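# Move bottle carrier to window bench spill tray

## Task

Pick up the empty bottle carrier from the shelved bench by the door and set it upright on the floor of the spill tray on the shelved bench by the window. The carrier must never touch the floor. The parked cart, pedal bin and stool may be shifted. Release the carrier and back away at the end. The robot must not fall or finish leaning.

## Robot and tools

ROBOT. A Rainbow Robotics RB-Y1: a wheeled base (two drive wheels, two rear casters, 0.66 m long, 0.58 m wide, front edge 0.10 m ahead of the drive axle), a folding torso (leg with ankle, knee, hip), two 7-joint arms with parallel grippers, and a pan/tilt head. The base cannot move sideways. A bent leg can poke out past the front edge of the base.

FRAMES. Base frame: origin on the floor midway between the drive wheels, x forward, y left, z up. The reported chest, left_hand and right_hand positions are in this frame. A hand point sits midway between its finger pads; fingers point along the hand's -z and close along its x. Reported hand positions can be off, more so at full reach. Odometry frame is the base frame at scene start; base_odometry counts wheel turns only, so slip looks like travel. Heading runs -3.142 to 3.142, positive to the left.

execute_actions. Argument "actions": a list with exactly one action, or empty (then it only returns state and pictures). Argument "cameras": list of names from head_camera, left_wrist_camera, right_wrist_camera, all; omitted/null/["all"] gives every camera, [] gives none; an unknown name rejects the call. The "pictures" line lists image order. An action may hold:
- "base": one command only, a relative offset from where the base is now. {"translate_m": d} drives straight d metres, forward positive, -3 to 3. {"rotate_rad": d} spins in place d radians, left (counter-clockwise seen from above) positive, -3.2 to 3.2. A move needing over 8.667 s at its top speed is rejected.
- "joints": a dict of absolute joint targets by name (radians, grippers in metres). Ranges: torso_squat_rad 0 to 1.2 (higher lowers the level chest); torso_shift_rad -0.3 to 0.6 (positive pushes hips forward); torso_pitch_rad -0.2 to 1.4 (positive leans forward); torso_yaw_rad -1.5 to 1.5 (positive left). Per arm (left_/right_ prefix): shoulder_pitch -2.356 to 2.356 (negative raises the arm forward); shoulder_roll left 0 to 3.141, right -3.141 to 0 (away from the body lifts the arm sideways); shoulder_yaw -2.094 to 2.094; elbow -2.617 to 0.01 (negative bends); forearm_roll -3.141 to 3.141; wrist_pitch -1.57 to 1.919 (negative tips hand forward); hand_roll -2.705 to 2.705; gripper_m 0 to 0.1 (gap between pads). Yaw and roll signs are the same on both arms (positive left / counter-clockwise). head_pan_rad -0.523 to 0.523 (positive left, relative to chest); head_tilt_rad -0.35 to 1.57 (positive looks down). Done tolerance is ±0.02 rad, ±0.004 m for grippers.
- "speeds": caps for this action, translate_m 0.05 to 0.4 m/s, rotate_rad 0.1 to 1.509 rad/s. Defaults are the maxima.
- "min_time_s": 0.1 to 8, a lower bound on each arm/head motion's duration.
All parts start together. An action lasts at most 15 s. Unknown keys or out-of-range values reject the whole call with no motion. Joints you leave out may still be driving toward an earlier target. Combined torso limits: squat+shift <= 1.52; squat-shift+pitch <= 1.57; shift+0.5pitch-0.4squat <= 0.7; shift+0.3pitch-0.5squat <= 0.39; breaking one leaves commanded torso joints short with "off_target".

wait: "seconds" 0 to 10; commands nothing, returns state and images. zoom_image: "camera" plus "region" [x0, y0, x1, y1] in pixels of that camera's latest full image, at most 504x504; head_camera is 896x504, wrist cameras 644x364. finished_scene: "scene" is the current scene's number; irreversible; the result says if the task succeeded. Replying with no tool call ends everything.

RESULTS. base_status and joint_status tell how each motion ended. "done": reached (for the base, wheels turned the full amount, slip possible). "off_target": resting away from target, may still push. "limit_stop_at_<name>": a built-in limit halted it; "limit_stop_at_own_body" means the self-collision guard stopped an arm or torso before touching body, head, leg or base; move them apart. "contact_stop" (arms and torso only), "time_out" and "stopped_with_arm" stop the whole group (torso joints, or all joints of one arm) and clear its targets. If a torso or arm stops against something, first back off the arms alone, then the torso. Exception: if both hands hold one object and the torso hits contact_stop right at start with nothing in the way, resend every arm joint at its current joint_positions value, then retry the torso. "joint command not followed" with a "cause:" line means an arm's targets were held back by the arm-collision check (gripper targets still run); follow the cause's advice. on_its_own shows uncommanded parts; "held at" is a held target. A stop in one call skips the reply's later execute_actions, wait and finished_scene calls.

AVOID. The base keeps pushing into furniture without stopping; the leg touching furniture can shove the robot backward unseen in odometry. Never let the arms or hands strike or squeeze each other. Too much joint torque freezes the robot for 10 s. Each arm carries up to 3 kg; weight held far forward can topple the robot. Long holding heats motors (warning from 65 °C, brake stop at 80 °C). To grip, command a gap at least 0.005 m below the object's width; "off_target" is then expected. Don't drop, slam or shove objects, and watch for loose items being nudged. Cameras come with pinhole calibrations (K, distortion, T_world_to_cam in the base frame) that carry small errors, larger for wrist cameras on extended arms.

Each tool is called after "Call:" by a JSON object that holds its "fn" and its "kwargs".

## Session

Call:
{"fn": "execute_actions", "kwargs": {"actions": []}}

Scene clock: 0.00 s.
base_odometry: x=+0.000 y=+0.000 heading=+0.000 (m, m, rad; odometry frame)
base_status: not commanded
joint_positions: torso_squat_rad=+0.350 torso_shift_rad=-0.001 torso_pitch_rad=+0.000 torso_yaw_rad=+0.000 left_shoulder_pitch_rad=+0.037 left_shoulder_roll_rad=+0.039 left_shoulder_yaw_rad=+0.040 left_elbow_rad=-0.256 left_forearm_roll_rad=+0.023 left_wrist_pitch_rad=-0.010 left_hand_roll_rad=+0.017 left_gripper_m=+0.101 right_shoulder_pitch_rad=+0.005 right_shoulder_roll_rad=+0.000 right_shoulder_yaw_rad=+0.051 right_elbow_rad=-0.196 right_forearm_roll_rad=+0.025 right_wrist_pitch_rad=-0.009 right_hand_roll_rad=+0.036 right_gripper_m=+0.100 head_pan_rad=+0.000 head_tilt_rad=+0.399
joint_status: not commanded
chest: x=-0.2285 y=-0.0006 z=+1.2474 quat_wxyz=(+1.000, +0.001, +0.000, +0.000) (m; base frame)
left_hand: x=-0.1290 y=+0.2562 z=+0.5706 quat_wxyz=(+0.992, +0.022, -0.116, +0.043) (m; base frame)
right_hand: x=-0.1346 y=-0.2151 z=+0.5679 quat_wxyz=(+0.993, +0.000, -0.100, +0.055) (m; base frame)
pictures: head_camera, left_wrist_camera, right_wrist_camera
Images, in order (width x height): head_camera 896x504, left_wrist_camera 644x364, right_wrist_camera 644x364.

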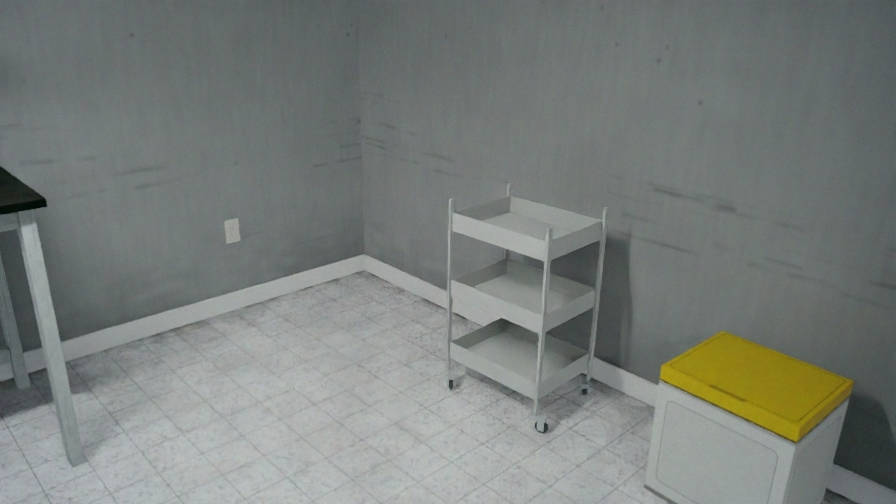

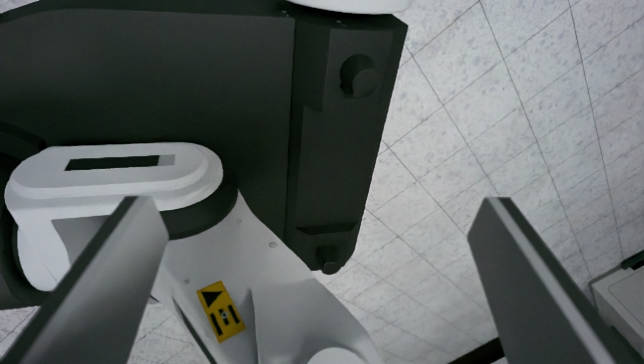

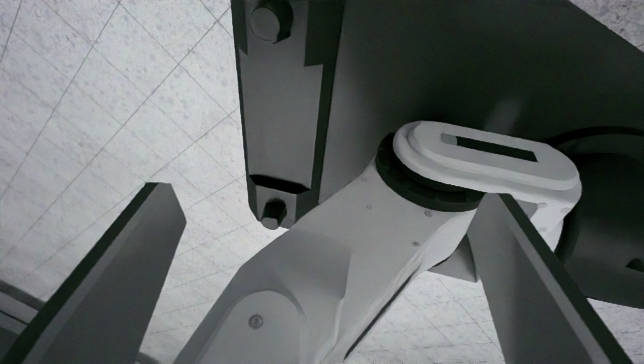

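Call:
{"fn": "execute_actions", "kwargs": {"actions": [{"base":{"rotate_rad":1.0},"joints":{"head_tilt_rad":0.25}}], "cameras": ["head_camera"]}}

Call:
{"fn": "execute_actions", "kwargs": {"actions": [{"base":{"rotate_rad":1.0}}], "cameras": ["head_camera"]}}

Call:
{"fn": "execute_actions", "kwargs": {"actions": [{"base":{"rotate_rad":1.0}}], "cameras": ["head_camera"]}}

Call:
{"fn": "execute_actions", "kwargs": {"actions": [{"base":{"rotate_rad":1.0}}], "cameras": ["head_camera"]}}

Call:
{"fn": "execute_actions", "kwargs": {"actions": [{"base":{"rotate_rad":1.0}}], "cameras": ["head_camera"]}}

Scene clock: 3.50 s.
base_odometry: x=+0.000 y=+0.000 heading=+1.000 (m, m, rad; odometry frame)
base_status: done
joint_positions: torso_squat_rad=+0.350 torso_shift_rad=-0.001 torso_pitch_rad=+0.000 torso_yaw_rad=+0.000 left_shoulder_pitch_rad=+0.037 left_shoulder_roll_rad=+0.039 left_shoulder_yaw_rad=+0.040 left_elbow_rad=-0.256 left_forearm_roll_rad=+0.023 left_wrist_pitch_rad=-0.010 left_hand_roll_rad=+0.017 left_gripper_m=+0.101 right_shoulder_pitch_rad=+0.005 right_shoulder_roll_rad=+0.000 right_shoulder_yaw_rad=+0.051 right_elbow_rad=-0.196 right_forearm_roll_rad=+0.025 right_wrist_pitch_rad=-0.009 right_hand_roll_rad=+0.036 right_gripper_m=+0.100 head_pan_rad=+0.000 head_tilt_rad=+0.250
joint_status: all done
chest: x=-0.2285 y=-0.0006 z=+1.2474 quat_wxyz=(+1.000, +0.001, +0.000, +0.000) (m; base frame)
left_hand: x=-0.1290 y=+0.2562 z=+0.5706 quat_wxyz=(+0.992, +0.022, -0.116, +0.043) (m; base frame)
right_hand: x=-0.1346 y=-0.2152 z=+0.5679 quat_wxyz=(+0.993, +0.000, -0.100, +0.055) (m; base frame)
pictures: head_camera
camera_calibration (this result's frames):
head_camera: T_world_to_cam=[[0.0208348, -0.999218, 0.0336161, -0.0462759], [-0.193023, -0.037011, -0.980496, 1.43358], [0.980973, 0.0139398, -0.193643, 0.424877], [0, 0, 0, 1]] pos_world=[-0.139115, 0.000895846, 1.48945]
Images, in order (width x height): head_camera 896x504.

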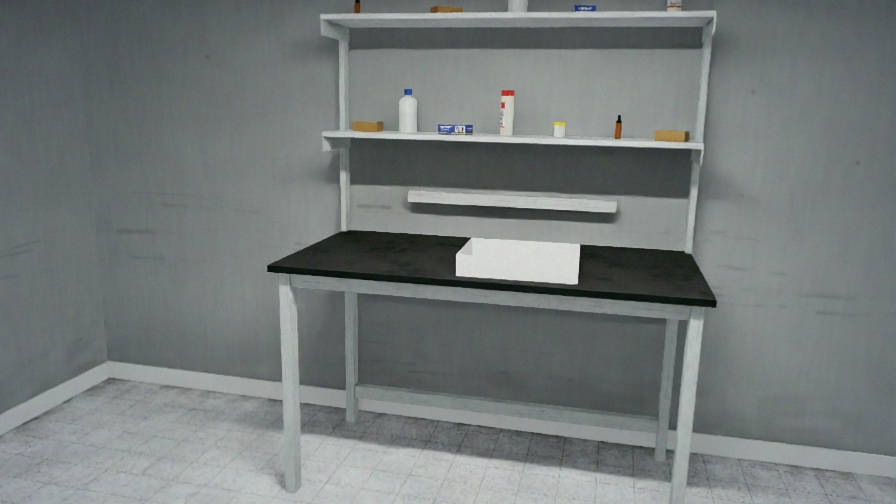

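Scene clock: 6.70 s.
base_odometry: x=+0.000 y=+0.000 heading=+1.999 (m, m, rad; odometry frame)
base_status: done
joint_positions: torso_squat_rad=+0.350 torso_shift_rad=-0.001 torso_pitch_rad=+0.000 torso_yaw_rad=+0.000 left_shoulder_pitch_rad=+0.037 left_shoulder_roll_rad=+0.039 left_shoulder_yaw_rad=+0.040 left_elbow_rad=-0.256 left_forearm_roll_rad=+0.023 left_wrist_pitch_rad=-0.010 left_hand_roll_rad=+0.017 left_gripper_m=+0.101 right_shoulder_pitch_rad=+0.005 right_shoulder_roll_rad=+0.000 right_shoulder_yaw_rad=+0.051 right_elbow_rad=-0.196 right_forearm_roll_rad=+0.025 right_wrist_pitch_rad=-0.009 right_hand_roll_rad=+0.036 right_gripper_m=+0.100 head_pan_rad=+0.000 head_tilt_rad=+0.250
joint_status: not commanded
chest: x=-0.2285 y=-0.0006 z=+1.2474 quat_wxyz=(+1.000, +0.001, +0.000, +0.000) (m; base frame)
left_hand: x=-0.1290 y=+0.2561 z=+0.5706 quat_wxyz=(+0.992, +0.022, -0.116, +0.043) (m; base frame)
right_hand: x=-0.1346 y=-0.2152 z=+0.5679 quat_wxyz=(+0.993, +0.000, -0.100, +0.055) (m; base frame)
pictures: head_camera
camera_calibration (this result's frames):
head_camera: T_world_to_cam=[[0.0208347, -0.999217, 0.0336265, -0.0462839], [-0.193023, -0.0370212, -0.980496, 1.43358], [0.980973, 0.0139376, -0.193643, 0.424877], [0, 0, 0, 1]] pos_world=[-0.139115, 0.000903288, 1.48945]
Images, in order (width x height): head_camera 896x504.

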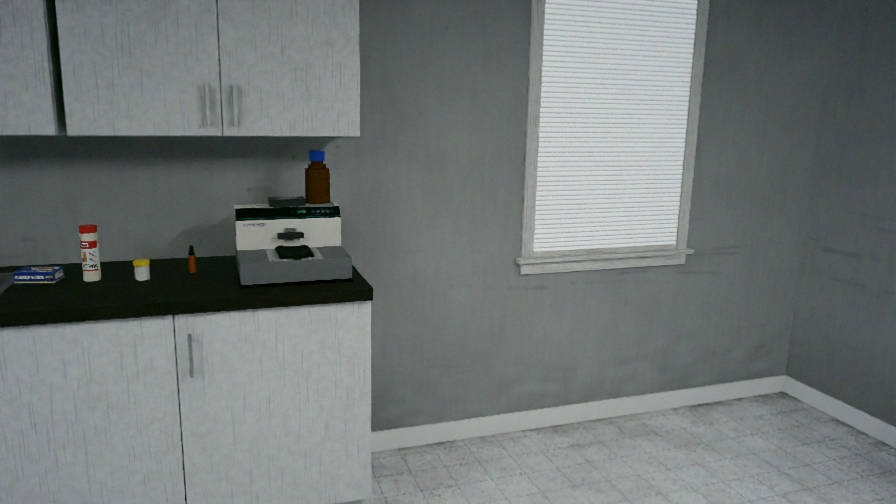

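Scene clock: 10.00 s.
base_odometry: x=+0.000 y=+0.000 heading=+2.999 (m, m, rad; odometry frame)
base_status: done
joint_positions: torso_squat_rad=+0.350 torso_shift_rad=-0.001 torso_pitch_rad=+0.000 torso_yaw_rad=+0.000 left_shoulder_pitch_rad=+0.037 left_shoulder_roll_rad=+0.039 left_shoulder_yaw_rad=+0.040 left_elbow_rad=-0.256 left_forearm_roll_rad=+0.023 left_wrist_pitch_rad=-0.010 left_hand_roll_rad=+0.017 left_gripper_m=+0.101 right_shoulder_pitch_rad=+0.005 right_shoulder_roll_rad=+0.000 right_shoulder_yaw_rad=+0.051 right_elbow_rad=-0.196 right_forearm_roll_rad=+0.025 right_wrist_pitch_rad=-0.009 right_hand_roll_rad=+0.036 right_gripper_m=+0.100 head_pan_rad=+0.000 head_tilt_rad=+0.250
joint_status: not commanded
chest: x=-0.2285 y=-0.0006 z=+1.2474 quat_wxyz=(+1.000, +0.001, +0.000, +0.000) (m; base frame)
left_hand: x=-0.1290 y=+0.2561 z=+0.5706 quat_wxyz=(+0.992, +0.021, -0.116, +0.043) (m; base frame)
right_hand: x=-0.1347 y=-0.2152 z=+0.5679 quat_wxyz=(+0.993, +0.000, -0.100, +0.055) (m; base frame)
pictures: head_camera
camera_calibration (this result's frames):
head_camera: T_world_to_cam=[[0.0208347, -0.999217, 0.0336465, -0.0462978], [-0.193023, -0.0370408, -0.980495, 1.43358], [0.980973, 0.0139337, -0.193643, 0.424877], [0, 0, 0, 1]] pos_world=[-0.139115, 0.000919309, 1.48945]
Images, in order (width x height): head_camera 896x504.

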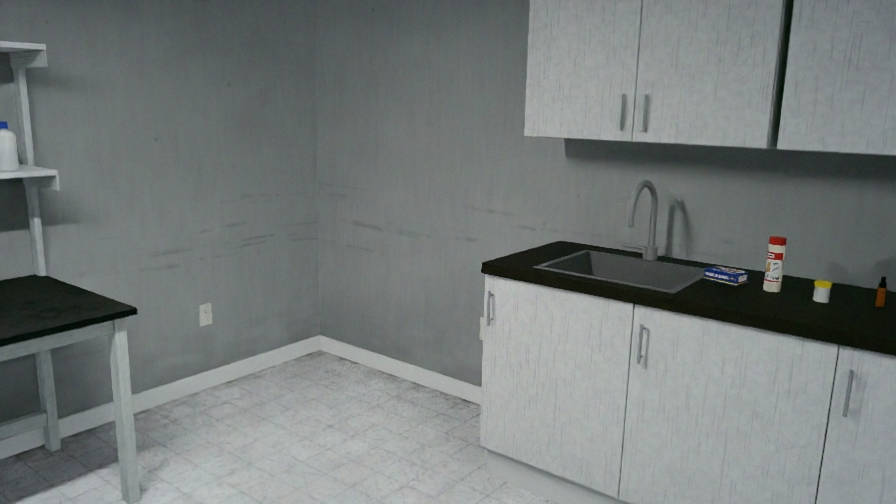

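Scene clock: 13.20 s.
base_odometry: x=+0.000 y=+0.000 heading=-2.285 (m, m, rad; odometry frame)
base_status: done
joint_positions: torso_squat_rad=+0.350 torso_shift_rad=-0.001 torso_pitch_rad=+0.000 torso_yaw_rad=+0.000 left_shoulder_pitch_rad=+0.037 left_shoulder_roll_rad=+0.039 left_shoulder_yaw_rad=+0.040 left_elbow_rad=-0.256 left_forearm_roll_rad=+0.023 left_wrist_pitch_rad=-0.010 left_hand_roll_rad=+0.017 left_gripper_m=+0.101 right_shoulder_pitch_rad=+0.005 right_shoulder_roll_rad=+0.000 right_shoulder_yaw_rad=+0.051 right_elbow_rad=-0.196 right_forearm_roll_rad=+0.025 right_wrist_pitch_rad=-0.009 right_hand_roll_rad=+0.036 right_gripper_m=+0.100 head_pan_rad=+0.000 head_tilt_rad=+0.250
joint_status: not commanded
chest: x=-0.2285 y=-0.0006 z=+1.2474 quat_wxyz=(+1.000, +0.001, +0.000, +0.000) (m; base frame)
left_hand: x=-0.1290 y=+0.2561 z=+0.5706 quat_wxyz=(+0.992, +0.022, -0.116, +0.043) (m; base frame)
right_hand: x=-0.1347 y=-0.2152 z=+0.5679 quat_wxyz=(+0.993, +0.000, -0.100, +0.055) (m; base frame)
pictures: head_camera
camera_calibration (this result's frames):
head_camera: T_world_to_cam=[[0.0208347, -0.999217, 0.0336443, -0.0462988], [-0.193023, -0.0370386, -0.980495, 1.43358], [0.980973, 0.0139342, -0.193644, 0.424878], [0, 0, 0, 1]] pos_world=[-0.139115, 0.000914875, 1.48945]
Images, in order (width x height): head_camera 896x504.

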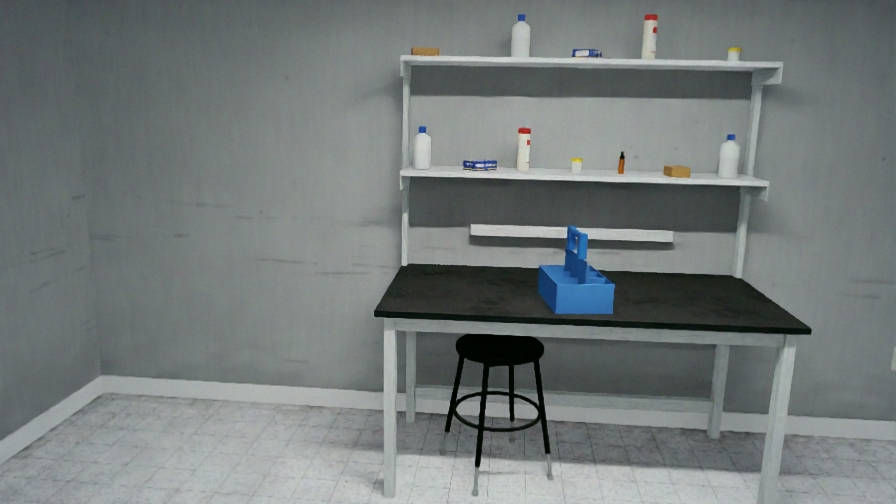

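Scene clock: 16.47 s.
base_odometry: x=+0.000 y=+0.000 heading=-1.286 (m, m, rad; odometry frame)
base_status: done
joint_positions: torso_squat_rad=+0.350 torso_shift_rad=-0.001 torso_pitch_rad=+0.000 torso_yaw_rad=+0.000 left_shoulder_pitch_rad=+0.037 left_shoulder_roll_rad=+0.039 left_shoulder_yaw_rad=+0.040 left_elbow_rad=-0.256 left_forearm_roll_rad=+0.023 left_wrist_pitch_rad=-0.010 left_hand_roll_rad=+0.017 left_gripper_m=+0.101 right_shoulder_pitch_rad=+0.005 right_shoulder_roll_rad=+0.000 right_shoulder_yaw_rad=+0.051 right_elbow_rad=-0.196 right_forearm_roll_rad=+0.025 right_wrist_pitch_rad=-0.009 right_hand_roll_rad=+0.036 right_gripper_m=+0.100 head_pan_rad=+0.000 head_tilt_rad=+0.250
joint_status: not commanded
chest: x=-0.2285 y=-0.0005 z=+1.2474 quat_wxyz=(+1.000, +0.001, +0.000, +0.000) (m; base frame)
left_hand: x=-0.1290 y=+0.2561 z=+0.5706 quat_wxyz=(+0.992, +0.021, -0.116, +0.043) (m; base frame)
right_hand: x=-0.1347 y=-0.2152 z=+0.5679 quat_wxyz=(+0.993, +0.000, -0.100, +0.055) (m; base frame)
pictures: head_camera
camera_calibration (this result's frames):
head_camera: T_world_to_cam=[[0.0208346, -0.999216, 0.0336577, -0.0463072], [-0.193023, -0.0370518, -0.980494, 1.43358], [0.980973, 0.0139315, -0.193644, 0.424877], [0, 0, 0, 1]] pos_world=[-0.139115, 0.000926562, 1.48945]
Images, in order (width x height): head_camera 896x504.

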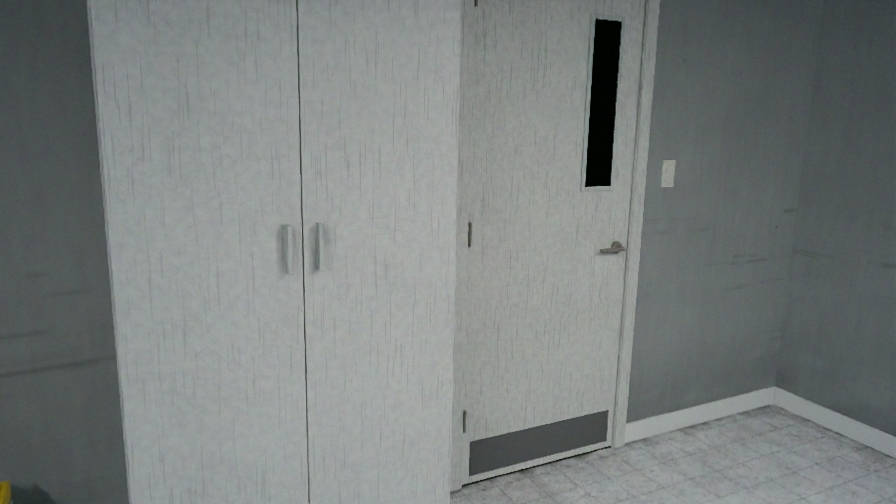

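Call:
{"fn": "execute_actions", "kwargs": {"actions": [{"base":{"rotate_rad":-1.115},"joints":{"right_shoulder_pitch_rad":-0.3,"right_elbow_rad":-1.5,"right_wrist_pitch_rad":0.23,"right_hand_roll_rad":1.57,"head_tilt_rad":0.5}}], "cameras": []}}

Call:
{"fn": "execute_actions", "kwargs": {"actions": [{"base":{"translate_m":1.7}}], "cameras": ["head_camera","right_wrist_camera"]}}

Scene clock: 20.03 s.
base_odometry: x=+0.000 y=+0.000 heading=-2.400 (m, m, rad; odometry frame)
base_status: done
joint_positions: torso_squat_rad=+0.350 torso_shift_rad=-0.001 torso_pitch_rad=+0.000 torso_yaw_rad=+0.000 left_shoulder_pitch_rad=+0.037 left_shoulder_roll_rad=+0.039 left_shoulder_yaw_rad=+0.040 left_elbow_rad=-0.256 left_forearm_roll_rad=+0.023 left_wrist_pitch_rad=-0.010 left_hand_roll_rad=+0.017 left_gripper_m=+0.101 right_shoulder_pitch_rad=-0.300 right_shoulder_roll_rad=+0.000 right_shoulder_yaw_rad=+0.051 right_elbow_rad=-1.500 right_forearm_roll_rad=+0.025 right_wrist_pitch_rad=+0.230 right_hand_roll_rad=+1.570 right_gripper_m=+0.100 head_pan_rad=+0.000 head_tilt_rad=+0.500
joint_status: all done
chest: x=-0.2285 y=-0.0005 z=+1.2474 quat_wxyz=(+1.000, +0.001, +0.000, +0.000) (m; base frame)
left_hand: x=-0.1290 y=+0.2561 z=+0.5706 quat_wxyz=(+0.992, +0.021, -0.116, +0.043) (m; base frame)
right_hand: x=+0.3596 y=-0.1395 z=+1.0892 quat_wxyz=(+0.453, -0.472, -0.517, +0.552) (m; base frame)
pictures: none
No camera images: the call's "cameras" was empty. Leave "cameras" out to get every camera's image.

Scene clock: 25.83 s.
base_odometry: x=-1.254 y=-1.148 heading=-2.401 (m, m, rad; odometry frame)
base_status: done
joint_positions: torso_squat_rad=+0.350 torso_shift_rad=-0.001 torso_pitch_rad=+0.000 torso_yaw_rad=+0.000 left_shoulder_pitch_rad=+0.037 left_shoulder_roll_rad=+0.039 left_shoulder_yaw_rad=+0.040 left_elbow_rad=-0.256 left_forearm_roll_rad=+0.023 left_wrist_pitch_rad=-0.010 left_hand_roll_rad=+0.017 left_gripper_m=+0.101 right_shoulder_pitch_rad=-0.300 right_shoulder_roll_rad=+0.000 right_shoulder_yaw_rad=+0.051 right_elbow_rad=-1.500 right_forearm_roll_rad=+0.025 right_wrist_pitch_rad=+0.230 right_hand_roll_rad=+1.570 right_gripper_m=+0.100 head_pan_rad=+0.000 head_tilt_rad=+0.500
joint_status: not commanded
chest: x=-0.2285 y=-0.0005 z=+1.2474 quat_wxyz=(+1.000, +0.001, +0.000, +0.000) (m; base frame)
left_hand: x=-0.1289 y=+0.2561 z=+0.5706 quat_wxyz=(+0.992, +0.021, -0.116, +0.043) (m; base frame)
right_hand: x=+0.3596 y=-0.1396 z=+1.0891 quat_wxyz=(+0.453, -0.472, -0.517, +0.552) (m; base frame)
pictures: head_camera, right_wrist_camera
camera_calibration (this result's frames):
head_camera: T_world_to_cam=[[0.0287928, -0.999212, 0.0273046, -0.0354437], [-0.429602, -0.0370345, -0.902258, 1.2715], [0.902559, 0.0142484, -0.43033, 0.751236], [0, 0, 0, 1]] pos_world=[-0.130775, 0.000969546, 1.47147]
right_wrist_camera: T_world_to_cam=[[0.175218, -0.982159, 0.068281, -0.27235], [-0.670344, -0.16981, -0.72236, 1.03418], [0.721067, 0.080799, -0.688138, 0.594453], [0, 0, 0, 1]] pos_world=[0.312336, -0.139908, 1.17471]
Images, in order (width x height): head_camera 896x504, right_wrist_camera 644x364.

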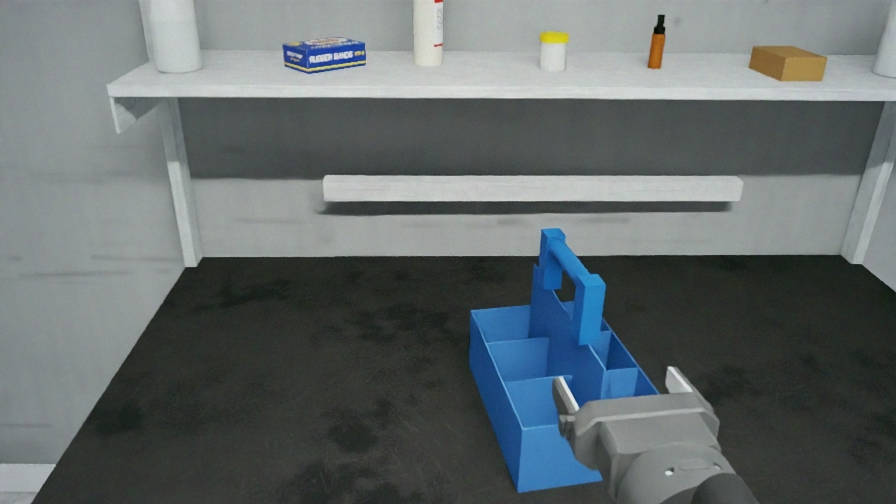

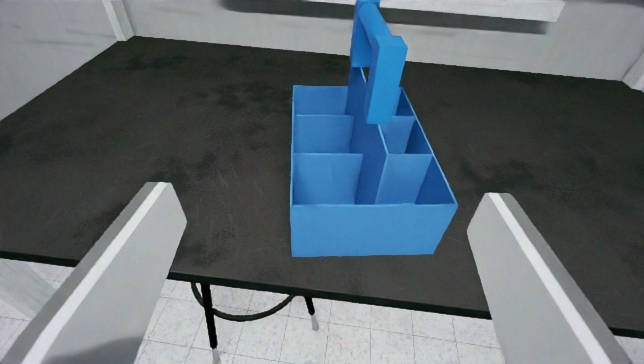

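Call:
{"fn": "execute_actions", "kwargs": {"actions": [{"joints":{"right_shoulder_pitch_rad":-0.45,"right_shoulder_roll_rad":-0.12,"right_elbow_rad":-0.95,"right_wrist_pitch_rad":-0.17}}], "cameras": ["head_camera","right_wrist_camera"]}}

Scene clock: 27.13 s.
base_odometry: x=-1.254 y=-1.148 heading=-2.401 (m, m, rad; odometry frame)
base_status: not commanded
joint_positions: torso_squat_rad=+0.350 torso_shift_rad=-0.001 torso_pitch_rad=+0.000 torso_yaw_rad=+0.000 left_shoulder_pitch_rad=+0.037 left_shoulder_roll_rad=+0.039 left_shoulder_yaw_rad=+0.040 left_elbow_rad=-0.256 left_forearm_roll_rad=+0.023 left_wrist_pitch_rad=-0.010 left_hand_roll_rad=+0.017 left_gripper_m=+0.101 right_shoulder_pitch_rad=-0.450 right_shoulder_roll_rad=-0.120 right_shoulder_yaw_rad=+0.051 right_elbow_rad=-0.950 right_forearm_roll_rad=+0.025 right_wrist_pitch_rad=-0.170 right_hand_roll_rad=+1.570 right_gripper_m=+0.100 head_pan_rad=+0.000 head_tilt_rad=+0.500
joint_status: all done
chest: x=-0.2285 y=-0.0005 z=+1.2474 quat_wxyz=(+1.000, +0.001, +0.000, +0.000) (m; base frame)
left_hand: x=-0.1289 y=+0.2561 z=+0.5706 quat_wxyz=(+0.992, +0.021, -0.116, +0.043) (m; base frame)
right_hand: x=+0.3879 y=-0.1816 z=+1.0025 quat_wxyz=(+0.417, -0.501, -0.482, +0.585) (m; base frame)
pictures: head_camera, right_wrist_camera
camera_calibration (this result's frames):
head_camera: T_world_to_cam=[[0.0287928, -0.999212, 0.0273048, -0.0354438], [-0.4296, -0.0370345, -0.90226, 1.2715], [0.90256, 0.0142485, -0.430328, 0.751236], [0, 0, 0, 1]] pos_world=[-0.130779, 0.000969613, 1.47147]
right_wrist_camera: T_world_to_cam=[[0.179629, -0.963227, 0.199816, -0.442865], [-0.664447, -0.268583, -0.697405, 0.938155], [0.725427, -0.00749285, -0.688259, 0.500177], [0, 0, 0, 1]] pos_world=[0.340063, -0.17086, 1.08702]
Images, in order (width x height): head_camera 896x504, right_wrist_camera 644x364.

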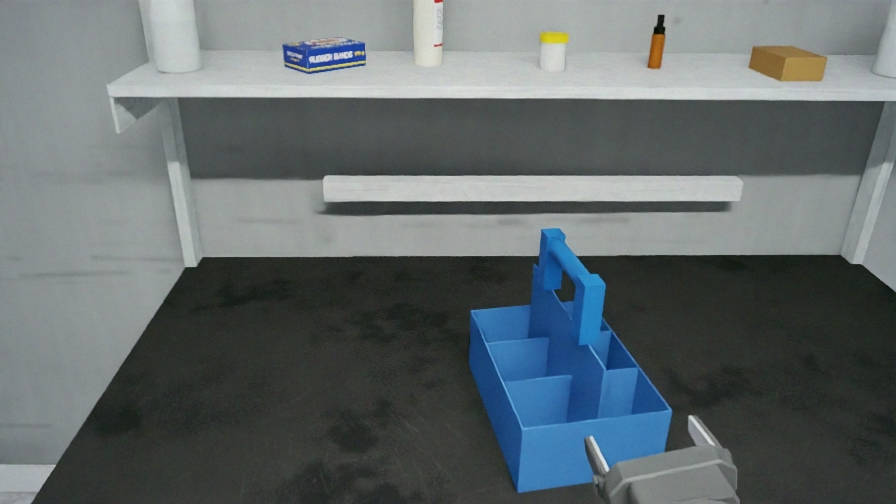

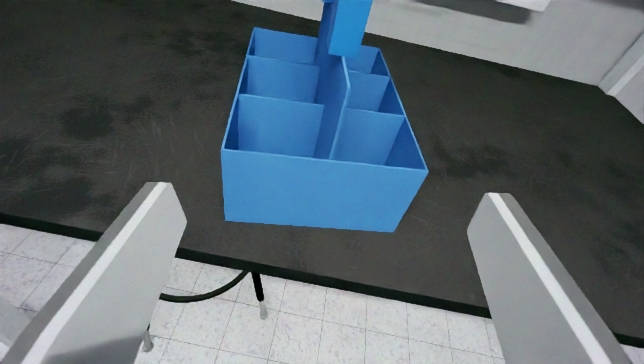

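Call:
{"fn": "execute_actions", "kwargs": {"actions": [{"base":{"translate_m":0.17},"joints":{"right_hand_roll_rad":1.42,"head_tilt_rad":0.7}}], "cameras": ["head_camera","right_wrist_camera"]}}

Scene clock: 29.70 s.
base_odometry: x=-1.379 y=-1.262 heading=-2.402 (m, m, rad; odometry frame)
base_status: done
joint_positions: torso_squat_rad=+0.350 torso_shift_rad=-0.001 torso_pitch_rad=+0.000 torso_yaw_rad=+0.000 left_shoulder_pitch_rad=+0.037 left_shoulder_roll_rad=+0.039 left_shoulder_yaw_rad=+0.040 left_elbow_rad=-0.256 left_forearm_roll_rad=+0.023 left_wrist_pitch_rad=-0.010 left_hand_roll_rad=+0.017 left_gripper_m=+0.101 right_shoulder_pitch_rad=-0.450 right_shoulder_roll_rad=-0.120 right_shoulder_yaw_rad=+0.051 right_elbow_rad=-0.950 right_forearm_roll_rad=+0.025 right_wrist_pitch_rad=-0.170 right_hand_roll_rad=+1.420 right_gripper_m=+0.100 head_pan_rad=+0.000 head_tilt_rad=+0.700
joint_status: all done
chest: x=-0.2284 y=-0.0005 z=+1.2474 quat_wxyz=(+1.000, +0.001, +0.000, +0.000) (m; base frame)
left_hand: x=-0.1289 y=+0.2561 z=+0.5706 quat_wxyz=(+0.992, +0.021, -0.116, +0.043) (m; base frame)
right_hand: x=+0.3880 y=-0.1816 z=+1.0025 quat_wxyz=(+0.460, -0.464, -0.518, +0.552) (m; base frame)
pictures: head_camera, right_wrist_camera
camera_calibration (this result's frames):
head_camera: T_world_to_cam=[[0.0338707, -0.999208, 0.0208983, -0.0251258], [-0.600382, -0.0370594, -0.798854, 1.08663], [0.798996, 0.0145108, -0.601161, 0.977048], [0, 0, 0, 1]] pos_world=[-0.127415, 0.000986176, 1.45594]
right_wrist_camera: T_world_to_cam=[[0.177677, -0.982741, 0.0514911, -0.29694], [-0.68086, -0.16054, -0.714602, 0.981511], [0.710535, 0.0919104, -0.697633, 0.533349], [0, 0, 0, 1]] pos_world=[0.342068, -0.183263, 1.08876]
Images, in order (width x height): head_camera 896x504, right_wrist_camera 644x364.

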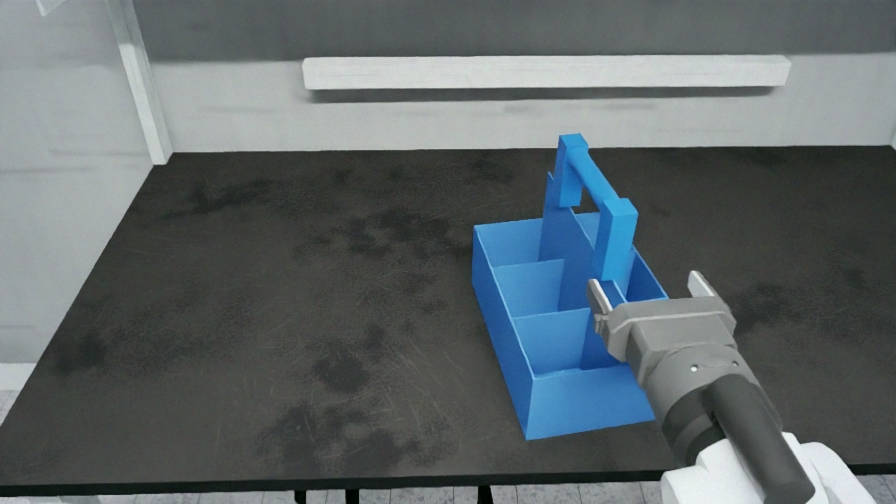

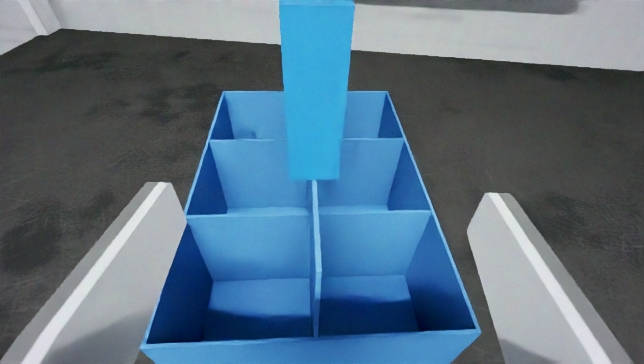

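Call:
{"fn": "execute_actions", "kwargs": {"actions": [{"base":{"translate_m":0.11},"joints":{"torso_yaw_rad":0.04}}], "cameras": ["head_camera","right_wrist_camera"]}}

Scene clock: 31.50 s.
base_odometry: x=-1.461 y=-1.336 heading=-2.402 (m, m, rad; odometry frame)
base_status: done
joint_positions: torso_squat_rad=+0.350 torso_shift_rad=-0.001 torso_pitch_rad=+0.000 torso_yaw_rad=+0.040 left_shoulder_pitch_rad=+0.037 left_shoulder_roll_rad=+0.039 left_shoulder_yaw_rad=+0.040 left_elbow_rad=-0.256 left_forearm_roll_rad=+0.023 left_wrist_pitch_rad=-0.010 left_hand_roll_rad=+0.017 left_gripper_m=+0.101 right_shoulder_pitch_rad=-0.450 right_shoulder_roll_rad=-0.120 right_shoulder_yaw_rad=+0.051 right_elbow_rad=-0.950 right_forearm_roll_rad=+0.025 right_wrist_pitch_rad=-0.170 right_hand_roll_rad=+1.420 right_gripper_m=+0.100 head_pan_rad=+0.000 head_tilt_rad=+0.700
joint_status: all done
chest: x=-0.2285 y=-0.0005 z=+1.2474 quat_wxyz=(+1.000, +0.001, +0.000, +0.020) (m; base frame)
left_hand: x=-0.1392 y=+0.2599 z=+0.5706 quat_wxyz=(+0.991, +0.024, -0.116, +0.063) (m; base frame)
right_hand: x=+0.3948 y=-0.1567 z=+1.0026 quat_wxyz=(+0.449, -0.453, -0.528, +0.561) (m; base frame)
pictures: head_camera, right_wrist_camera
camera_calibration (this result's frames):
head_camera: T_world_to_cam=[[0.0739841, -0.99704, 0.0209041, -0.0159651], [-0.598309, -0.0611472, -0.798929, 1.08713], [0.797843, 0.0466009, -0.601062, 0.976737], [0, 0, 0, 1]] pos_world=[-0.127663, 0.00504016, 1.45595]
right_wrist_camera: T_world_to_cam=[[0.216996, -0.974808, 0.0515929, -0.288073], [-0.673732, -0.187803, -0.714714, 0.983199], [0.706398, 0.12033, -0.697512, 0.5323], [0, 0, 0, 1]] pos_world=[0.348907, -0.16022, 1.08885]
Images, in order (width x height): head_camera 896x504, right_wrist_camera 644x364.

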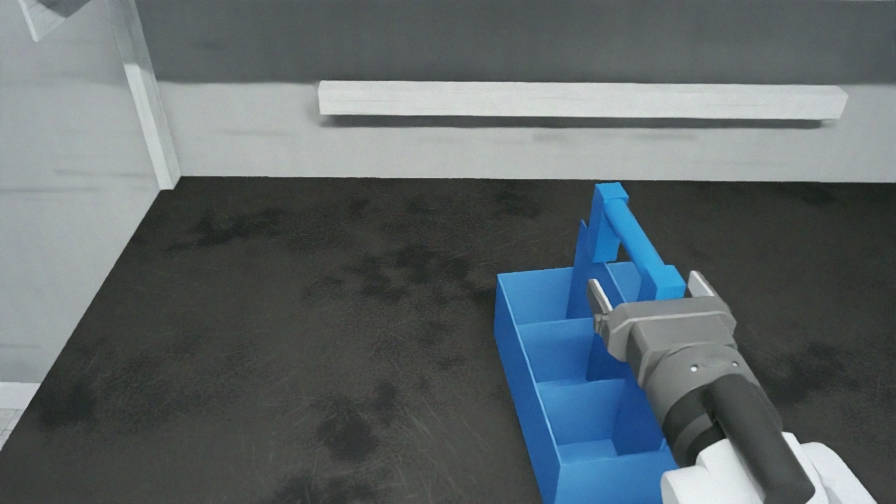

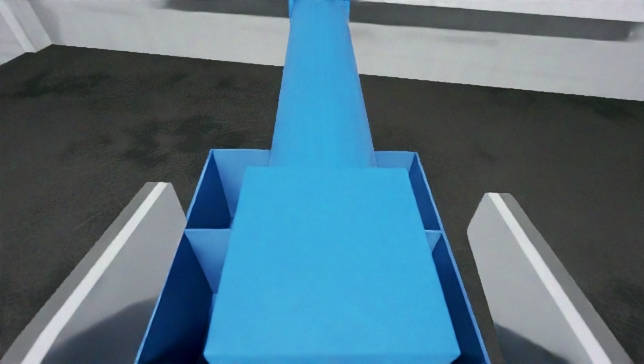

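Call:
{"fn": "execute_actions", "kwargs": {"actions": [{"joints":{"right_gripper_m":0.0}}], "cameras": []}}

Call:
{"fn": "execute_actions", "kwargs": {"actions": [{"joints":{"torso_squat_rad":0.0}}], "cameras": []}}

Call:
{"fn": "execute_actions", "kwargs": {"actions": [{"base":{"translate_m":-0.6}}], "cameras": []}}

Call:
{"fn": "execute_actions", "kwargs": {"actions": [{"base":{"rotate_rad":-3.0},"joints":{"right_shoulder_pitch_rad":-0.6,"right_elbow_rad":-1.6,"right_wrist_pitch_rad":0.63,"head_tilt_rad":0.35},"min_time_s":3}], "cameras": ["head_camera","right_wrist_camera"]}}

Scene clock: 33.13 s.
base_odometry: x=-1.461 y=-1.336 heading=-2.402 (m, m, rad; odometry frame)
base_status: not commanded
joint_positions: torso_squat_rad=+0.350 torso_shift_rad=-0.001 torso_pitch_rad=+0.000 torso_yaw_rad=+0.040 left_shoulder_pitch_rad=+0.037 left_shoulder_roll_rad=+0.039 left_shoulder_yaw_rad=+0.040 left_elbow_rad=-0.256 left_forearm_roll_rad=+0.023 left_wrist_pitch_rad=-0.010 left_hand_roll_rad=+0.017 left_gripper_m=+0.101 right_shoulder_pitch_rad=-0.450 right_shoulder_roll_rad=-0.120 right_shoulder_yaw_rad=+0.051 right_elbow_rad=-0.950 right_forearm_roll_rad=+0.025 right_wrist_pitch_rad=-0.170 right_hand_roll_rad=+1.420 right_gripper_m=+0.029 head_pan_rad=+0.000 head_tilt_rad=+0.700
joint_status: right_gripper_m off_target (ended at +0.029, target +0.000)
chest: x=-0.2285 y=-0.0005 z=+1.2474 quat_wxyz=(+1.000, +0.001, +0.000, +0.020) (m; base frame)
left_hand: x=-0.1393 y=+0.2599 z=+0.5706 quat_wxyz=(+0.991, +0.024, -0.116, +0.063) (m; base frame)
right_hand: x=+0.3948 y=-0.1567 z=+1.0027 quat_wxyz=(+0.449, -0.453, -0.528, +0.561) (m; base frame)
pictures: none
No camera images: the call's "cameras" was empty. Leave "cameras" out to get every camera's image.

Scene clock: 35.10 s.
base_odometry: x=-1.461 y=-1.336 heading=-2.402 (m, m, rad; odometry frame)
base_status: not commanded
joint_positions: torso_squat_rad=+0.000 torso_shift_rad=-0.001 torso_pitch_rad=+0.000 torso_yaw_rad=+0.040 left_shoulder_pitch_rad=+0.037 left_shoulder_roll_rad=+0.039 left_shoulder_yaw_rad=+0.040 left_elbow_rad=-0.256 left_forearm_roll_rad=+0.023 left_wrist_pitch_rad=-0.010 left_hand_roll_rad=+0.017 left_gripper_m=+0.101 right_shoulder_pitch_rad=-0.450 right_shoulder_roll_rad=-0.120 right_shoulder_yaw_rad=+0.051 right_elbow_rad=-0.950 right_forearm_roll_rad=+0.025 right_wrist_pitch_rad=-0.170 right_hand_roll_rad=+1.420 right_gripper_m=+0.028 head_pan_rad=+0.000 head_tilt_rad=+0.700
joint_status: all done
chest: x=-0.2283 y=-0.0005 z=+1.2899 quat_wxyz=(+1.000, +0.001, +0.000, +0.020) (m; base frame)
left_hand: x=-0.1393 y=+0.2599 z=+0.6131 quat_wxyz=(+0.991, +0.024, -0.115, +0.063) (m; base frame)
right_hand: x=+0.3947 y=-0.1568 z=+1.0446 quat_wxyz=(+0.449, -0.453, -0.527, +0.561) (m; base frame)
pictures: none
No camera images: the call's "cameras" was empty. Leave "cameras" out to get every camera's image.

Scene clock: 38.70 s.
base_odometry: x=-1.017 y=-0.932 heading=-2.404 (m, m, rad; odometry frame)
base_status: done
joint_positions: torso_squat_rad=+0.000 torso_shift_rad=-0.001 torso_pitch_rad=+0.000 torso_yaw_rad=+0.040 left_shoulder_pitch_rad=+0.037 left_shoulder_roll_rad=+0.039 left_shoulder_yaw_rad=+0.040 left_elbow_rad=-0.256 left_forearm_roll_rad=+0.023 left_wrist_pitch_rad=-0.010 left_hand_roll_rad=+0.017 left_gripper_m=+0.101 right_shoulder_pitch_rad=-0.449 right_shoulder_roll_rad=-0.120 right_shoulder_yaw_rad=+0.051 right_elbow_rad=-0.950 right_forearm_roll_rad=+0.025 right_wrist_pitch_rad=-0.170 right_hand_roll_rad=+1.420 right_gripper_m=+0.028 head_pan_rad=+0.000 head_tilt_rad=+0.700
joint_status: not commanded
chest: x=-0.2285 y=-0.0005 z=+1.2899 quat_wxyz=(+1.000, +0.001, +0.000, +0.020) (m; base frame)
left_hand: x=-0.1394 y=+0.2599 z=+0.6131 quat_wxyz=(+0.991, +0.024, -0.115, +0.063) (m; base frame)
right_hand: x=+0.3946 y=-0.1569 z=+1.0445 quat_wxyz=(+0.449, -0.453, -0.527, +0.561) (m; base frame)
pictures: none
No camera images: the call's "cameras" was empty. Leave "cameras" out to get every camera's image.

Scene clock: 43.93 s.
base_odometry: x=-1.017 y=-0.932 heading=+0.880 (m, m, rad; odometry frame)
base_status: done
joint_positions: torso_squat_rad=+0.000 torso_shift_rad=-0.001 torso_pitch_rad=+0.000 torso_yaw_rad=+0.040 left_shoulder_pitch_rad=+0.037 left_shoulder_roll_rad=+0.039 left_shoulder_yaw_rad=+0.040 left_elbow_rad=-0.256 left_forearm_roll_rad=+0.023 left_wrist_pitch_rad=-0.010 left_hand_roll_rad=+0.017 left_gripper_m=+0.101 right_shoulder_pitch_rad=-0.599 right_shoulder_roll_rad=-0.120 right_shoulder_yaw_rad=+0.051 right_elbow_rad=-1.599 right_forearm_roll_rad=+0.025 right_wrist_pitch_rad=+0.630 right_hand_roll_rad=+1.420 right_gripper_m=+0.028 head_pan_rad=+0.000 head_tilt_rad=+0.350
joint_status: all done
chest: x=-0.2285 y=-0.0006 z=+1.2899 quat_wxyz=(+1.000, +0.001, +0.000, +0.020) (m; base frame)
left_hand: x=-0.1395 y=+0.2599 z=+0.6131 quat_wxyz=(+0.991, +0.024, -0.116, +0.063) (m; base frame)
right_hand: x=+0.4041 y=-0.1090 z=+1.2611 quat_wxyz=(+0.443, -0.455, -0.523, +0.568) (m; base frame)
pictures: head_camera, right_wrist_camera
camera_calibration (this result's frames):
head_camera: T_world_to_cam=[[0.0643306, -0.997436, 0.0313392, -0.03444], [-0.28823, -0.0486371, -0.956325, 1.4196], [0.955398, 0.0524881, -0.29062, 0.572354], [0, 0, 0, 1]] pos_world=[-0.135439, 0.00465188, 1.52502]
right_wrist_camera: T_world_to_cam=[[0.223339, -0.972227, 0.0699608, -0.282356], [-0.674489, -0.205961, -0.708975, 1.17427], [0.703693, 0.111154, -0.701755, 0.705754], [0, 0, 0, 1]] pos_world=[0.358461, -0.111107, 1.34755]
Images, in order (width x height): head_camera 896x504, right_wrist_camera 644x364.

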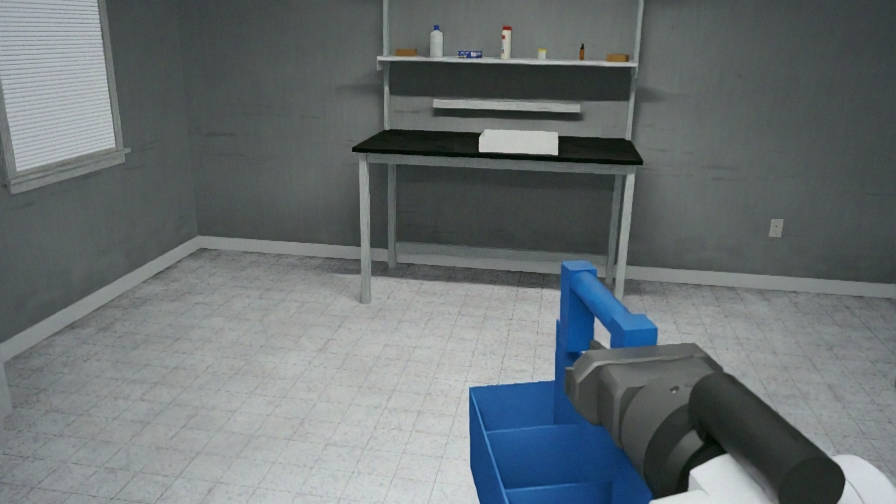

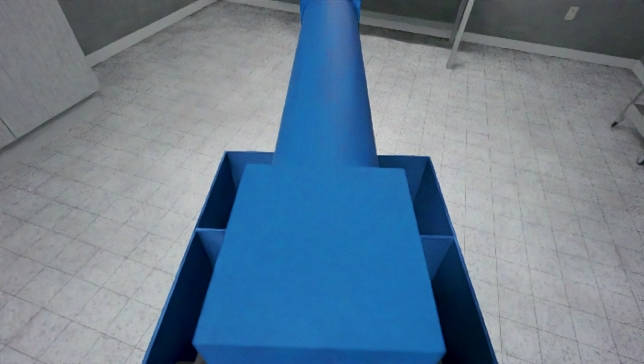

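Call:
{"fn": "execute_actions", "kwargs": {"actions": [{"base":{"translate_m":2.6},"joints":{"right_shoulder_pitch_rad":-0.8,"right_elbow_rad":-1.6,"right_wrist_pitch_rad":0.83,"head_tilt_rad":0.5},"min_time_s":3}], "cameras": ["head_camera","right_wrist_camera"]}}

Scene clock: 52.20 s.
base_odometry: x=+0.640 y=+1.071 heading=+0.879 (m, m, rad; odometry frame)
base_status: done
joint_positions: torso_squat_rad=+0.000 torso_shift_rad=-0.001 torso_pitch_rad=+0.000 torso_yaw_rad=+0.040 left_shoulder_pitch_rad=+0.037 left_shoulder_roll_rad=+0.039 left_shoulder_yaw_rad=+0.040 left_elbow_rad=-0.256 left_forearm_roll_rad=+0.023 left_wrist_pitch_rad=-0.010 left_hand_roll_rad=+0.017 left_gripper_m=+0.101 right_shoulder_pitch_rad=-0.799 right_shoulder_roll_rad=-0.120 right_shoulder_yaw_rad=+0.051 right_elbow_rad=-1.600 right_forearm_roll_rad=+0.025 right_wrist_pitch_rad=+0.830 right_hand_roll_rad=+1.420 right_gripper_m=+0.028 head_pan_rad=+0.000 head_tilt_rad=+0.500
joint_status: all done
chest: x=-0.2284 y=-0.0006 z=+1.2899 quat_wxyz=(+1.000, +0.001, +0.000, +0.020) (m; base frame)
left_hand: x=-0.1393 y=+0.2599 z=+0.6131 quat_wxyz=(+0.991, +0.024, -0.116, +0.063) (m; base frame)
right_hand: x=+0.4091 y=-0.0759 z=+1.3351 quat_wxyz=(+0.429, -0.455, -0.518, +0.583) (m; base frame)
pictures: head_camera, right_wrist_camera
camera_calibration (this result's frames):
head_camera: T_world_to_cam=[[0.0689174, -0.99725, 0.0272606, -0.027427], [-0.427868, -0.0542316, -0.902213, 1.3102], [0.90121, 0.0505142, -0.430429, 0.769324], [0, 0, 0, 1]] pos_world=[-0.13084, 0.00484067, 1.51396]
right_wrist_camera: T_world_to_cam=[[0.247353, -0.963529, 0.102123, -0.308569], [-0.670891, -0.24636, -0.699437, 1.21961], [0.699086, 0.104494, -0.707361, 0.759324], [0, 0, 0, 1]] pos_world=[0.363721, -0.0761957, 1.42167]
Images, in order (width x height): head_camera 896x504, right_wrist_camera 644x364.

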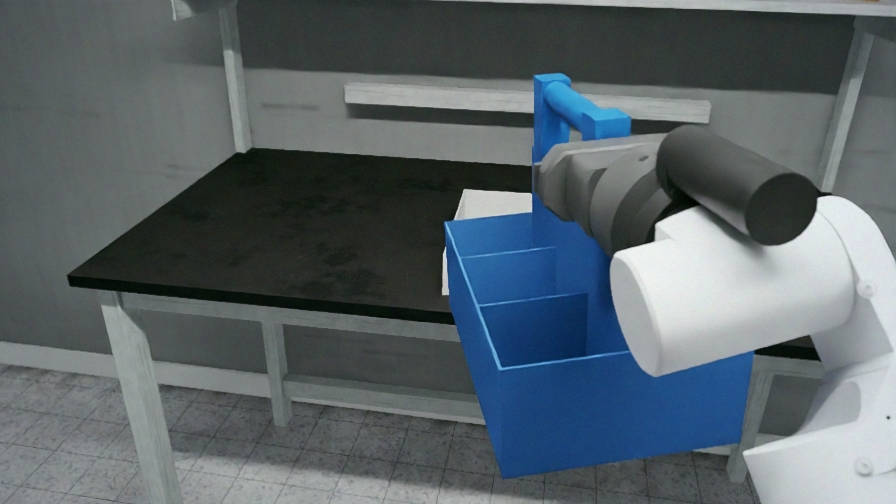

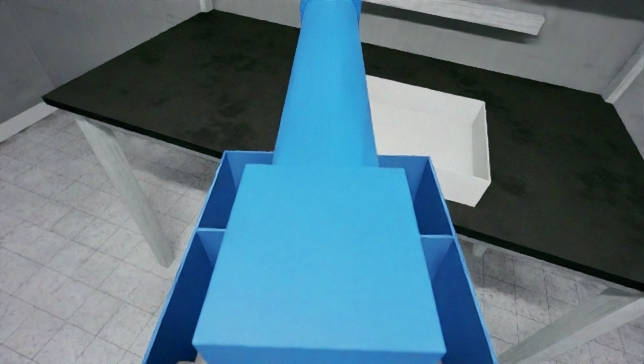

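Call:
{"fn": "execute_actions", "kwargs": {"actions": [{"joints":{"torso_yaw_rad":-0.3,"head_pan_rad":0.3,"right_hand_roll_rad":1.37}}], "cameras": ["head_camera","right_wrist_camera"]}}

Scene clock: 53.63 s.
base_odometry: x=+0.640 y=+1.071 heading=+0.879 (m, m, rad; odometry frame)
base_status: not commanded
joint_positions: torso_squat_rad=+0.000 torso_shift_rad=-0.001 torso_pitch_rad=+0.000 torso_yaw_rad=-0.300 left_shoulder_pitch_rad=+0.037 left_shoulder_roll_rad=+0.039 left_shoulder_yaw_rad=+0.040 left_elbow_rad=-0.256 left_forearm_roll_rad=+0.023 left_wrist_pitch_rad=-0.010 left_hand_roll_rad=+0.017 left_gripper_m=+0.101 right_shoulder_pitch_rad=-0.799 right_shoulder_roll_rad=-0.120 right_shoulder_yaw_rad=+0.051 right_elbow_rad=-1.600 right_forearm_roll_rad=+0.025 right_wrist_pitch_rad=+0.830 right_hand_roll_rad=+1.370 right_gripper_m=+0.028 head_pan_rad=+0.300 head_tilt_rad=+0.500
joint_status: all done
chest: x=-0.2284 y=-0.0006 z=+1.2899 quat_wxyz=(+0.989, +0.001, +0.000, -0.149) (m; base frame)
left_hand: x=-0.0578 y=+0.2154 z=+0.6131 quat_wxyz=(+0.987, +0.004, -0.118, -0.106) (m; base frame)
right_hand: x=+0.3475 y=-0.2842 z=+1.3349 quat_wxyz=(+0.534, -0.525, -0.447, +0.489) (m; base frame)
pictures: head_camera, right_wrist_camera
camera_calibration (this result's frames):
head_camera: T_world_to_cam=[[0.0293144, -0.999198, 0.0272627, -0.0429502], [-0.429726, -0.0372232, -0.902192, 1.30908], [0.902483, 0.0147317, -0.430473, 0.77063], [0, 0, 0, 1]] pos_world=[-0.131675, -0.00554025, 1.51395]
right_wrist_camera: T_world_to_cam=[[-0.0909878, -0.994464, 0.0525664, -0.319069], [-0.710526, 0.0278428, -0.70312, 1.22344], [0.697764, -0.101325, -0.709125, 0.768324], [0, 0, 0, 1]] pos_world=[0.304146, -0.273516, 1.42184]
Images, in order (width x height): head_camera 896x504, right_wrist_camera 644x364.

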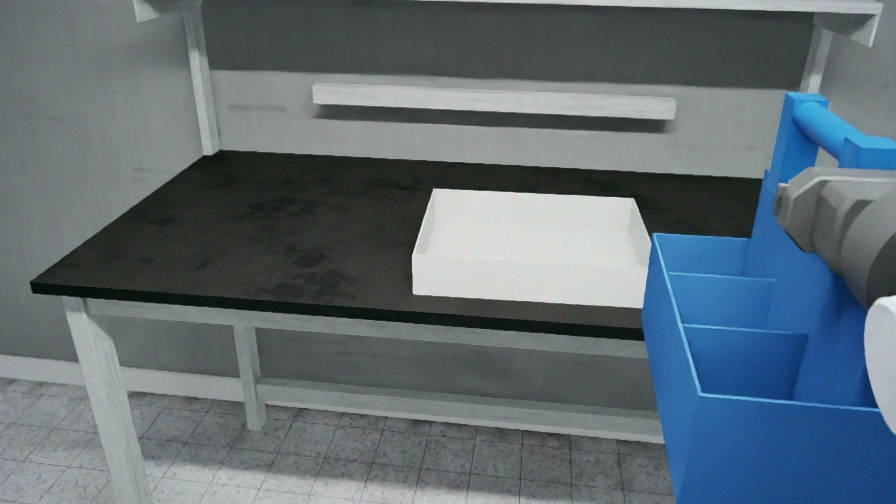

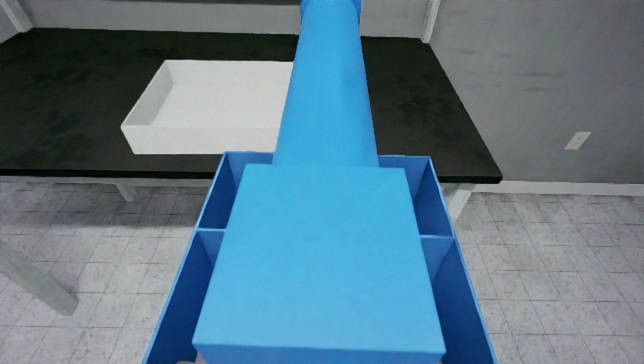

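Call:
{"fn": "execute_actions", "kwargs": {"actions": [{"base":{"rotate_rad":0.3},"joints":{"torso_yaw_rad":-0.6,"head_pan_rad":0.0,"head_tilt_rad":0.7}}], "cameras": []}}

Call:
{"fn": "execute_actions", "kwargs": {"actions": [{"base":{"translate_m":0.62}}], "cameras": ["head_camera","right_wrist_camera"]}}

Scene clock: 55.83 s.
base_odometry: x=+0.640 y=+1.071 heading=+1.179 (m, m, rad; odometry frame)
base_status: done
joint_positions: torso_squat_rad=+0.000 torso_shift_rad=-0.001 torso_pitch_rad=+0.000 torso_yaw_rad=-0.600 left_shoulder_pitch_rad=+0.037 left_shoulder_roll_rad=+0.039 left_shoulder_yaw_rad=+0.040 left_elbow_rad=-0.256 left_forearm_roll_rad=+0.023 left_wrist_pitch_rad=-0.010 left_hand_roll_rad=+0.017 left_gripper_m=+0.101 right_shoulder_pitch_rad=-0.799 right_shoulder_roll_rad=-0.120 right_shoulder_yaw_rad=+0.051 right_elbow_rad=-1.600 right_forearm_roll_rad=+0.025 right_wrist_pitch_rad=+0.830 right_hand_roll_rad=+1.370 right_gripper_m=+0.028 head_pan_rad=+0.000 head_tilt_rad=+0.700
joint_status: all done
chest: x=-0.2284 y=-0.0006 z=+1.2899 quat_wxyz=(+0.955, +0.001, +0.000, -0.296) (m; base frame)
left_hand: x=-0.0019 y=+0.1553 z=+0.6130 quat_wxyz=(+0.960, -0.014, -0.117, -0.252) (m; base frame)
right_hand: x=+0.2379 y=-0.4418 z=+1.3347 quat_wxyz=(+0.601, -0.586, -0.363, +0.404) (m; base frame)
pictures: none
No camera images: the call's "cameras" was empty. Leave "cameras" out to get every camera's image.

Scene clock: 59.03 s.
base_odometry: x=+0.877 y=+1.644 heading=+1.180 (m, m, rad; odometry frame)
base_status: done
joint_positions: torso_squat_rad=+0.000 torso_shift_rad=-0.001 torso_pitch_rad=+0.000 torso_yaw_rad=-0.600 left_shoulder_pitch_rad=+0.037 left_shoulder_roll_rad=+0.039 left_shoulder_yaw_rad=+0.040 left_elbow_rad=-0.256 left_forearm_roll_rad=+0.023 left_wrist_pitch_rad=-0.010 left_hand_roll_rad=+0.017 left_gripper_m=+0.101 right_shoulder_pitch_rad=-0.799 right_shoulder_roll_rad=-0.120 right_shoulder_yaw_rad=+0.051 right_elbow_rad=-1.600 right_forearm_roll_rad=+0.025 right_wrist_pitch_rad=+0.830 right_hand_roll_rad=+1.370 right_gripper_m=+0.028 head_pan_rad=+0.000 head_tilt_rad=+0.700
joint_status: not commanded
chest: x=-0.2284 y=-0.0006 z=+1.2899 quat_wxyz=(+0.955, +0.001, +0.000, -0.296) (m; base frame)
left_hand: x=-0.0019 y=+0.1553 z=+0.6130 quat_wxyz=(+0.960, -0.014, -0.117, -0.252) (m; base frame)
right_hand: x=+0.2380 y=-0.4418 z=+1.3347 quat_wxyz=(+0.601, -0.586, -0.363, +0.404) (m; base frame)
pictures: head_camera, right_wrist_camera
camera_calibration (this result's frames):
head_camera: T_world_to_cam=[[-0.53572, -0.844134, 0.0210289, -0.15629], [-0.517186, 0.308336, -0.798403, 1.13919], [0.667475, -0.438596, -0.601756, 0.973074], [0, 0, 0, 1]] pos_world=[-0.144059, -0.0563963, 1.49837]
right_wrist_camera: T_world_to_cam=[[-0.380795, -0.92316, 0.0526344, -0.385362], [-0.670798, 0.236623, -0.70288, 1.23233], [0.636416, -0.30296, -0.709359, 0.754477], [0, 0, 0, 1]] pos_world=[0.199738, -0.418771, 1.42166]
Images, in order (width x height): head_camera 896x504, right_wrist_camera 644x364.

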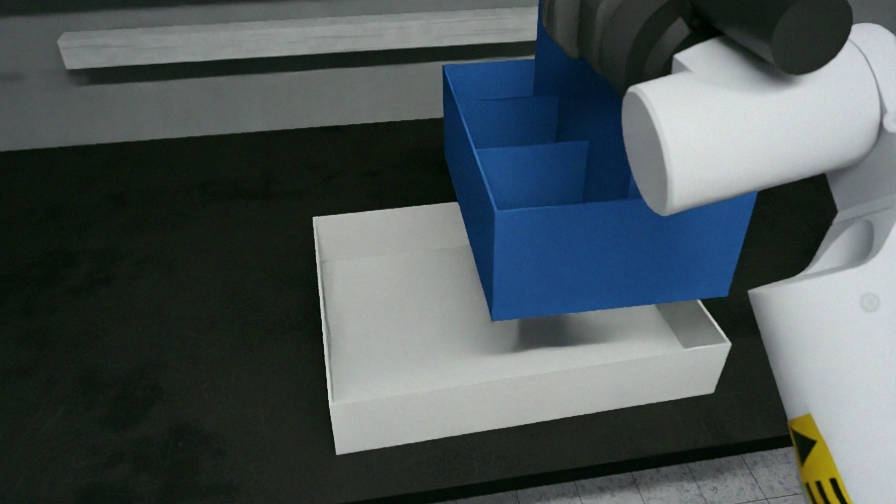

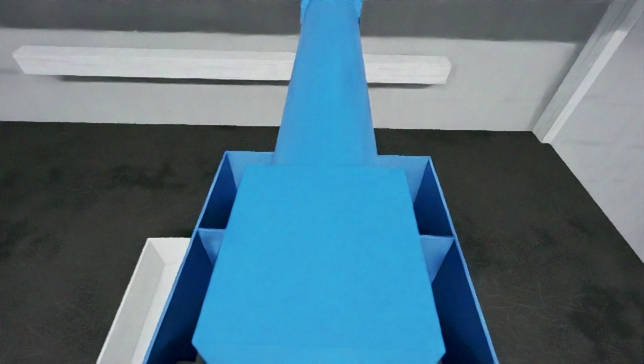

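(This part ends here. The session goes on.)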